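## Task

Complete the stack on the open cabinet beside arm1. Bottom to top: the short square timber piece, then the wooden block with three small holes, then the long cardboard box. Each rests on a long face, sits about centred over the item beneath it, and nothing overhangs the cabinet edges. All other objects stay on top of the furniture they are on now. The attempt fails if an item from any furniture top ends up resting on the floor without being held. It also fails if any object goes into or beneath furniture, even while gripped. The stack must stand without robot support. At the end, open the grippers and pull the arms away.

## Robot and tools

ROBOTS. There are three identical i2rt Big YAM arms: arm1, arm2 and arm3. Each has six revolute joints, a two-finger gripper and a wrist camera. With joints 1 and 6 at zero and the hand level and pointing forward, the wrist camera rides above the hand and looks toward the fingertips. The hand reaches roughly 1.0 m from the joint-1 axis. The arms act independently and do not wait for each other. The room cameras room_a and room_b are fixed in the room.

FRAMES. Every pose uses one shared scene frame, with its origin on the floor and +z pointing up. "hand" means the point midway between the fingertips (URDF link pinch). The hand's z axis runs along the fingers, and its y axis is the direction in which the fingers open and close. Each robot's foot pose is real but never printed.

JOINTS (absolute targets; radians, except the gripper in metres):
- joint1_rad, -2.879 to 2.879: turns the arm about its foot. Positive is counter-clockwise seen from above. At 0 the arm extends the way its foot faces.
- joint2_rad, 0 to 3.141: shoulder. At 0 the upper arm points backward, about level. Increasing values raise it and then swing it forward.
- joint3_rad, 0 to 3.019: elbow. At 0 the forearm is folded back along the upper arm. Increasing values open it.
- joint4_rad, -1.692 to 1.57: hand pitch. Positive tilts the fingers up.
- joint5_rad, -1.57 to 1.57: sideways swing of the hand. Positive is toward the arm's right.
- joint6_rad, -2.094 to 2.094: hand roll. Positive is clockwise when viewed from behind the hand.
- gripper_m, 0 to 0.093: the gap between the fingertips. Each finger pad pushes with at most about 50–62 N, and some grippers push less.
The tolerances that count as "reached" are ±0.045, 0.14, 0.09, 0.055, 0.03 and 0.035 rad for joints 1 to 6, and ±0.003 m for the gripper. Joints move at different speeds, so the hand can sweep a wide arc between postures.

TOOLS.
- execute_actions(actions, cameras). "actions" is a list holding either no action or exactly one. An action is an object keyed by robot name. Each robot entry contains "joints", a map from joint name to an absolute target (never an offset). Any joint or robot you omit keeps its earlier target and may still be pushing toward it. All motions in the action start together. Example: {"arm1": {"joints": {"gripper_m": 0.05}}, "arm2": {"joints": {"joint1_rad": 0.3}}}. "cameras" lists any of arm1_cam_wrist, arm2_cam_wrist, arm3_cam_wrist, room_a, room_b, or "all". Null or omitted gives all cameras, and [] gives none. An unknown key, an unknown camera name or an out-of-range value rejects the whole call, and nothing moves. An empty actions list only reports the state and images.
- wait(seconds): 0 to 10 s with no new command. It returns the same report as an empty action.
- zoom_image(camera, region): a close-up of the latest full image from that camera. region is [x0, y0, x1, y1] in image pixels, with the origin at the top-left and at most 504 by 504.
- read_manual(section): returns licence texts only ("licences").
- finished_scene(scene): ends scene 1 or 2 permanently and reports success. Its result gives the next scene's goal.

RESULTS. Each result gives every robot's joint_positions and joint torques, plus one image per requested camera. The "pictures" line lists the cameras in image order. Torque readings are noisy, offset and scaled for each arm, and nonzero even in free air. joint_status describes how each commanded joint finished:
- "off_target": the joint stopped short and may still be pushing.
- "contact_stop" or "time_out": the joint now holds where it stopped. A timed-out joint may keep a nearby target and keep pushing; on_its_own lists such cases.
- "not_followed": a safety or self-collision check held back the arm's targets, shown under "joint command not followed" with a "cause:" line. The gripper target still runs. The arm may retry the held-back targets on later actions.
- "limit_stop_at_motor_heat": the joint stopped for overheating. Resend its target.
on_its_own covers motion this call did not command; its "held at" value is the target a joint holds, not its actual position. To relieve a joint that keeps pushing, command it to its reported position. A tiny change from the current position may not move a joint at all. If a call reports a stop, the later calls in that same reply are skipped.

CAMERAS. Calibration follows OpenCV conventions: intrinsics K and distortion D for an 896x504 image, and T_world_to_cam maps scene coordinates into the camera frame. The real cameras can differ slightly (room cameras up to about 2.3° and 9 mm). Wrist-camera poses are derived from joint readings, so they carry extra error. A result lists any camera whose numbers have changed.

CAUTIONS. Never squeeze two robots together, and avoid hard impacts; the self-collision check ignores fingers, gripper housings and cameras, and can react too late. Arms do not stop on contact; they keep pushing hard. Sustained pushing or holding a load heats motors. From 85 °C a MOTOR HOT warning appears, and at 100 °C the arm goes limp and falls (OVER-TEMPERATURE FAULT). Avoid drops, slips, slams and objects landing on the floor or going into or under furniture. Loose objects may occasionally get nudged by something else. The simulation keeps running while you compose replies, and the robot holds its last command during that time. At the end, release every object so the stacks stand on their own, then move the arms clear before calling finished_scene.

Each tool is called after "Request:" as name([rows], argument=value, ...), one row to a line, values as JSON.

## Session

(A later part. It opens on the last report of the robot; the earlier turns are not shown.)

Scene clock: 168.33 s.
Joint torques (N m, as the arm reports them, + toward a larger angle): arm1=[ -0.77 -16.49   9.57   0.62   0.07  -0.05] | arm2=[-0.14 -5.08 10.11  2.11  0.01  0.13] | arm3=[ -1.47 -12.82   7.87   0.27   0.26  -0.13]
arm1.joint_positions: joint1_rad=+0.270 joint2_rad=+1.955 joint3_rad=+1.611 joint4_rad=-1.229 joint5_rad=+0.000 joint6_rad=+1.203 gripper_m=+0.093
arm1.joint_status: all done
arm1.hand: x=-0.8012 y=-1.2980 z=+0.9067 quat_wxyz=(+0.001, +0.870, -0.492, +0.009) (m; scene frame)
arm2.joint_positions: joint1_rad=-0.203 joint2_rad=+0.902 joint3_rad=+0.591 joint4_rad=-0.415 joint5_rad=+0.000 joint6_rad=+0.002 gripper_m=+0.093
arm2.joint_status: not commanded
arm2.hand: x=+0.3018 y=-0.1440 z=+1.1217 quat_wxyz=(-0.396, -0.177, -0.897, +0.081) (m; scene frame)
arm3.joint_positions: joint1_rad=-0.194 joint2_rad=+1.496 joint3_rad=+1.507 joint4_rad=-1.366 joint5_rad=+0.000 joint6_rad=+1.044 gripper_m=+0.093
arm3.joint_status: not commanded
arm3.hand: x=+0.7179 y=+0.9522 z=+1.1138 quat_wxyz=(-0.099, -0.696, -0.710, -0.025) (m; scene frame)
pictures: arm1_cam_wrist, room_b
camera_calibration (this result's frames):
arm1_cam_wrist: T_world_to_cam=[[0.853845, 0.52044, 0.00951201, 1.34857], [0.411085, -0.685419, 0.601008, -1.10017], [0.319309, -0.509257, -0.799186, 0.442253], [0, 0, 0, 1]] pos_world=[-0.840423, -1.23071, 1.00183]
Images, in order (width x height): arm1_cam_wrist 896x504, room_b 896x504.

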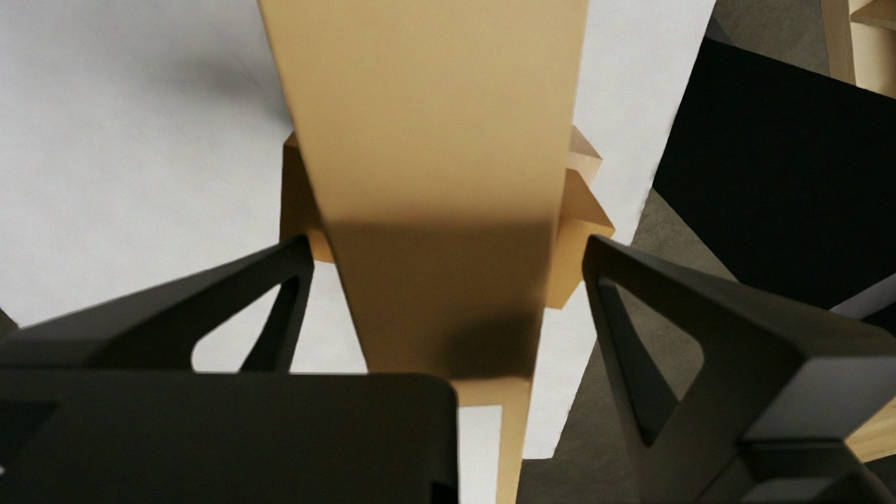

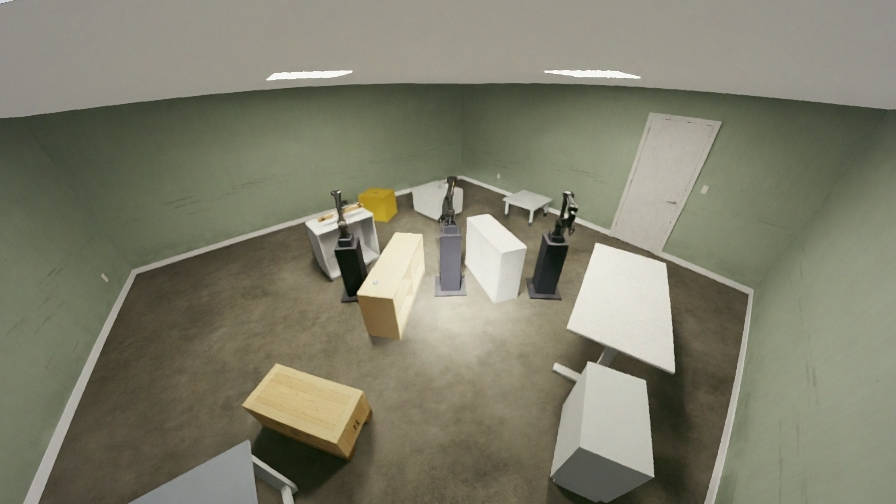

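Request:
execute_actions([
  {"arm1":{"joints":{"joint2_rad":1.55}}},
], cameras=["arm1_cam_wrist","room_a","room_b"])

Request:
zoom_image(camera="room_b", region=[295, 185, 390, 245])

Request:
zoom_image(camera="room_a", region=[535, 205, 615, 270])

Scene clock: 172.73 s.
Joint torques (N m, as the arm reports them, + toward a larger angle): arm1=[ -0.71 -12.06  10.93   1.46   0.08  -0.09] | arm2=[-0.19 -5.13 10.11  2.11  0.01  0.13] | arm3=[ -1.47 -12.81   7.87   0.28   0.26  -0.13]
arm1.joint_positions: joint1_rad=+0.270 joint2_rad=+1.549 joint3_rad=+1.611 joint4_rad=-1.228 joint5_rad=+0.000 joint6_rad=+1.203 gripper_m=+0.093
arm1.joint_status: all done
arm1.hand: x=-0.7781 y=-1.2910 z=+1.1338 quat_wxyz=(+0.129, +0.853, -0.484, -0.147) (m; scene frame)
arm2.joint_positions: joint1_rad=-0.203 joint2_rad=+0.902 joint3_rad=+0.591 joint4_rad=-0.415 joint5_rad=+0.000 joint6_rad=+0.002 gripper_m=+0.093
arm2.joint_status: not commanded
arm2.hand: x=+0.3018 y=-0.1440 z=+1.1217 quat_wxyz=(-0.396, -0.177, -0.897, +0.081) (m; scene frame)
arm3.joint_positions: joint1_rad=-0.194 joint2_rad=+1.496 joint3_rad=+1.507 joint4_rad=-1.366 joint5_rad=+0.000 joint6_rad=+1.044 gripper_m=+0.093
arm3.joint_status: not commanded
arm3.hand: x=+0.7179 y=+0.9522 z=+1.1138 quat_wxyz=(-0.099, -0.696, -0.710, -0.025) (m; scene frame)
pictures: arm1_cam_wrist, room_a, room_b
camera_calibration (this result's frames):
arm1_cam_wrist: T_world_to_cam=[[0.785397, 0.503662, -0.359826, 1.66693], [0.618857, -0.651062, 0.439471, -0.85222], [-0.0129241, -0.567841, -0.823037, 0.312893], [0, 0, 0, 1]] pos_world=[-0.777759, -1.21675, 1.23186]
Images, in order (width x height): arm1_cam_wrist 896x504, room_a 896x504, room_b 896x504.

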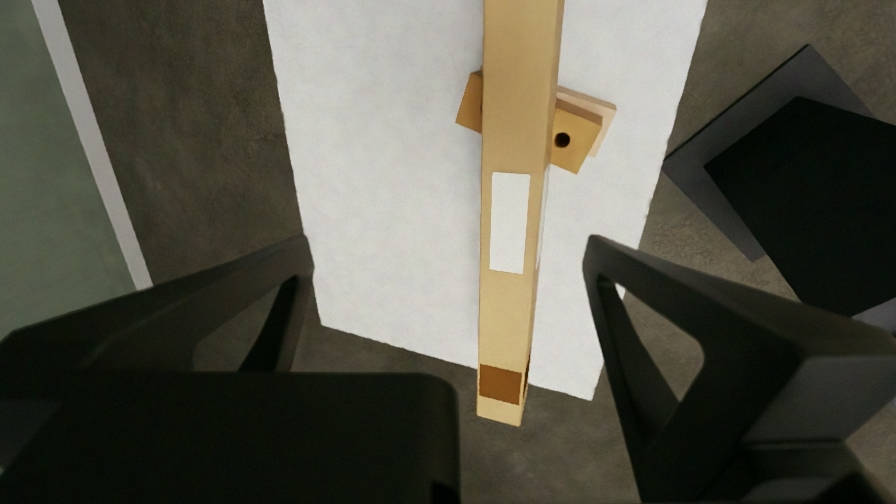

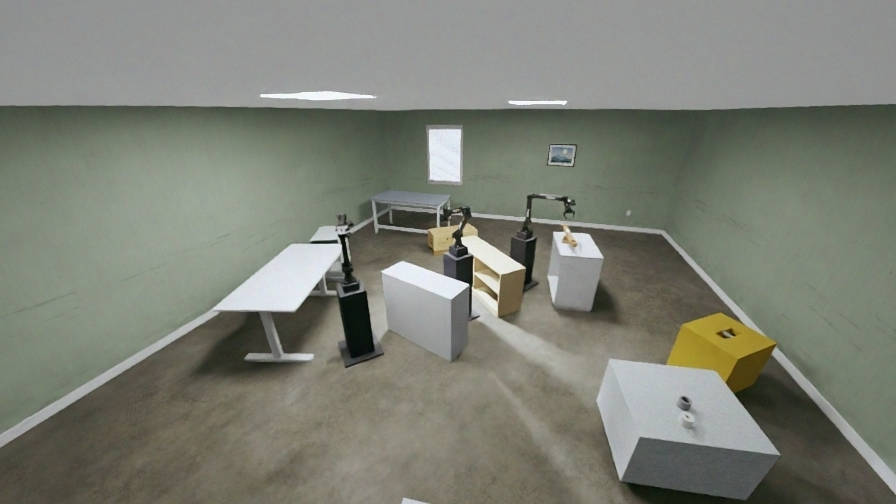

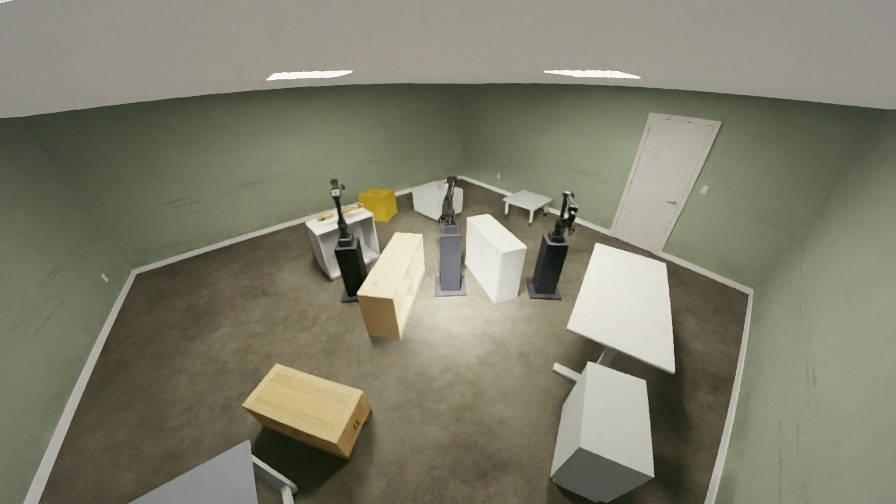

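Region (295, 185, 390, 245) of room_b's 896x504 image, scaled by 5.305, with more detail than that image has; it fills the top 318 rows of this view, and the rest is white.

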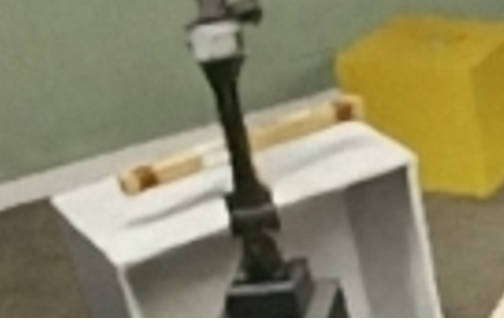

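Region (535, 205, 615, 270) of room_a's 896x504 image, scaled by 6.300, with more detail than that image has; it fills the top 410 rows of this view, and the rest is white.

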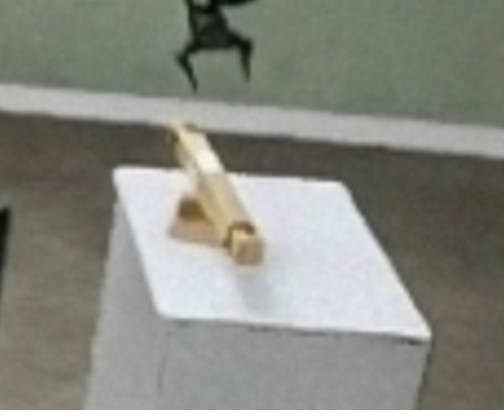

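Request:
execute_actions([
  {"arm1":{"joints":{"joint1_rad":-0.35,"joint2_rad":1.15}}},
], cameras=["room_a","room_b"])

Scene clock: 176.73 s.
Joint torques (N m, as the arm reports them, + toward a larger angle): arm1=[-0.82 -6.56 10.81  2.06 -0.04 -0.11] | arm2=[-0.17 -5.1  10.11  2.1   0.01  0.13] | arm3=[ -1.45 -12.82   7.88   0.28   0.26  -0.13]
arm1.joint_positions: joint1_rad=-0.344 joint2_rad=+1.155 joint3_rad=+1.609 joint4_rad=-1.228 joint5_rad=+0.002 joint6_rad=+1.203 gripper_m=+0.093
arm1.joint_status: all done
arm1.hand: x=-0.6362 y=-1.0002 z=+1.3244 quat_wxyz=(+0.142, +0.629, -0.678, -0.353) (m; scene frame)
arm2.joint_positions: joint1_rad=-0.203 joint2_rad=+0.902 joint3_rad=+0.591 joint4_rad=-0.415 joint5_rad=+0.000 joint6_rad=+0.002 gripper_m=+0.093
arm2.joint_status: not commanded
arm2.hand: x=+0.3018 y=-0.1440 z=+1.1217 quat_wxyz=(-0.396, -0.177, -0.897, +0.081) (m; scene frame)
arm3.joint_positions: joint1_rad=-0.194 joint2_rad=+1.496 joint3_rad=+1.507 joint4_rad=-1.366 joint5_rad=+0.000 joint6_rad=+1.044 gripper_m=+0.093
arm3.joint_status: not commanded
arm3.hand: x=+0.7179 y=+0.9522 z=+1.1138 quat_wxyz=(-0.099, -0.696, -0.710, -0.025) (m; scene frame)
pictures: room_a, room_b
Images, in order (width x height): room_a 896x504, room_b 896x504.

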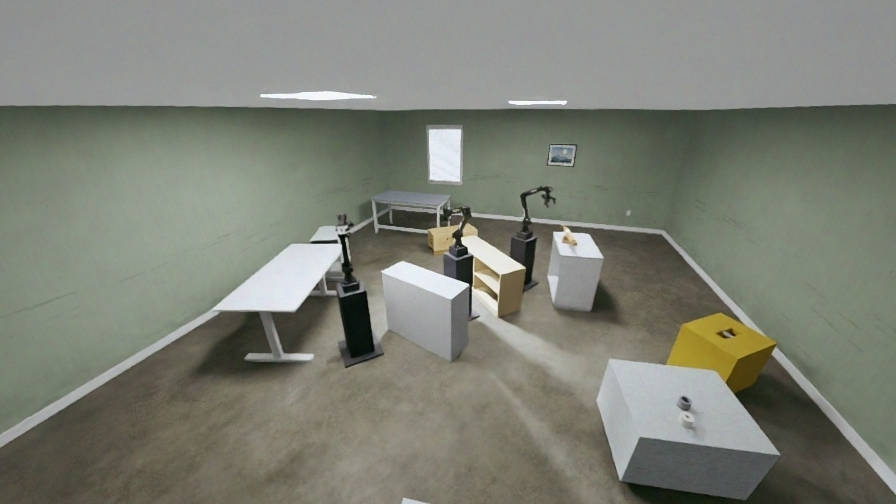

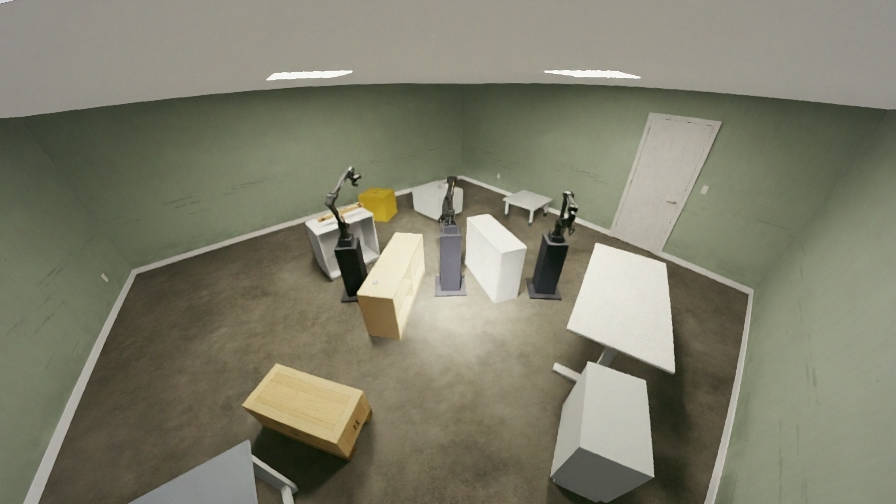

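Request:
finished_scene(scene=2)

The scene is finished: the task was done.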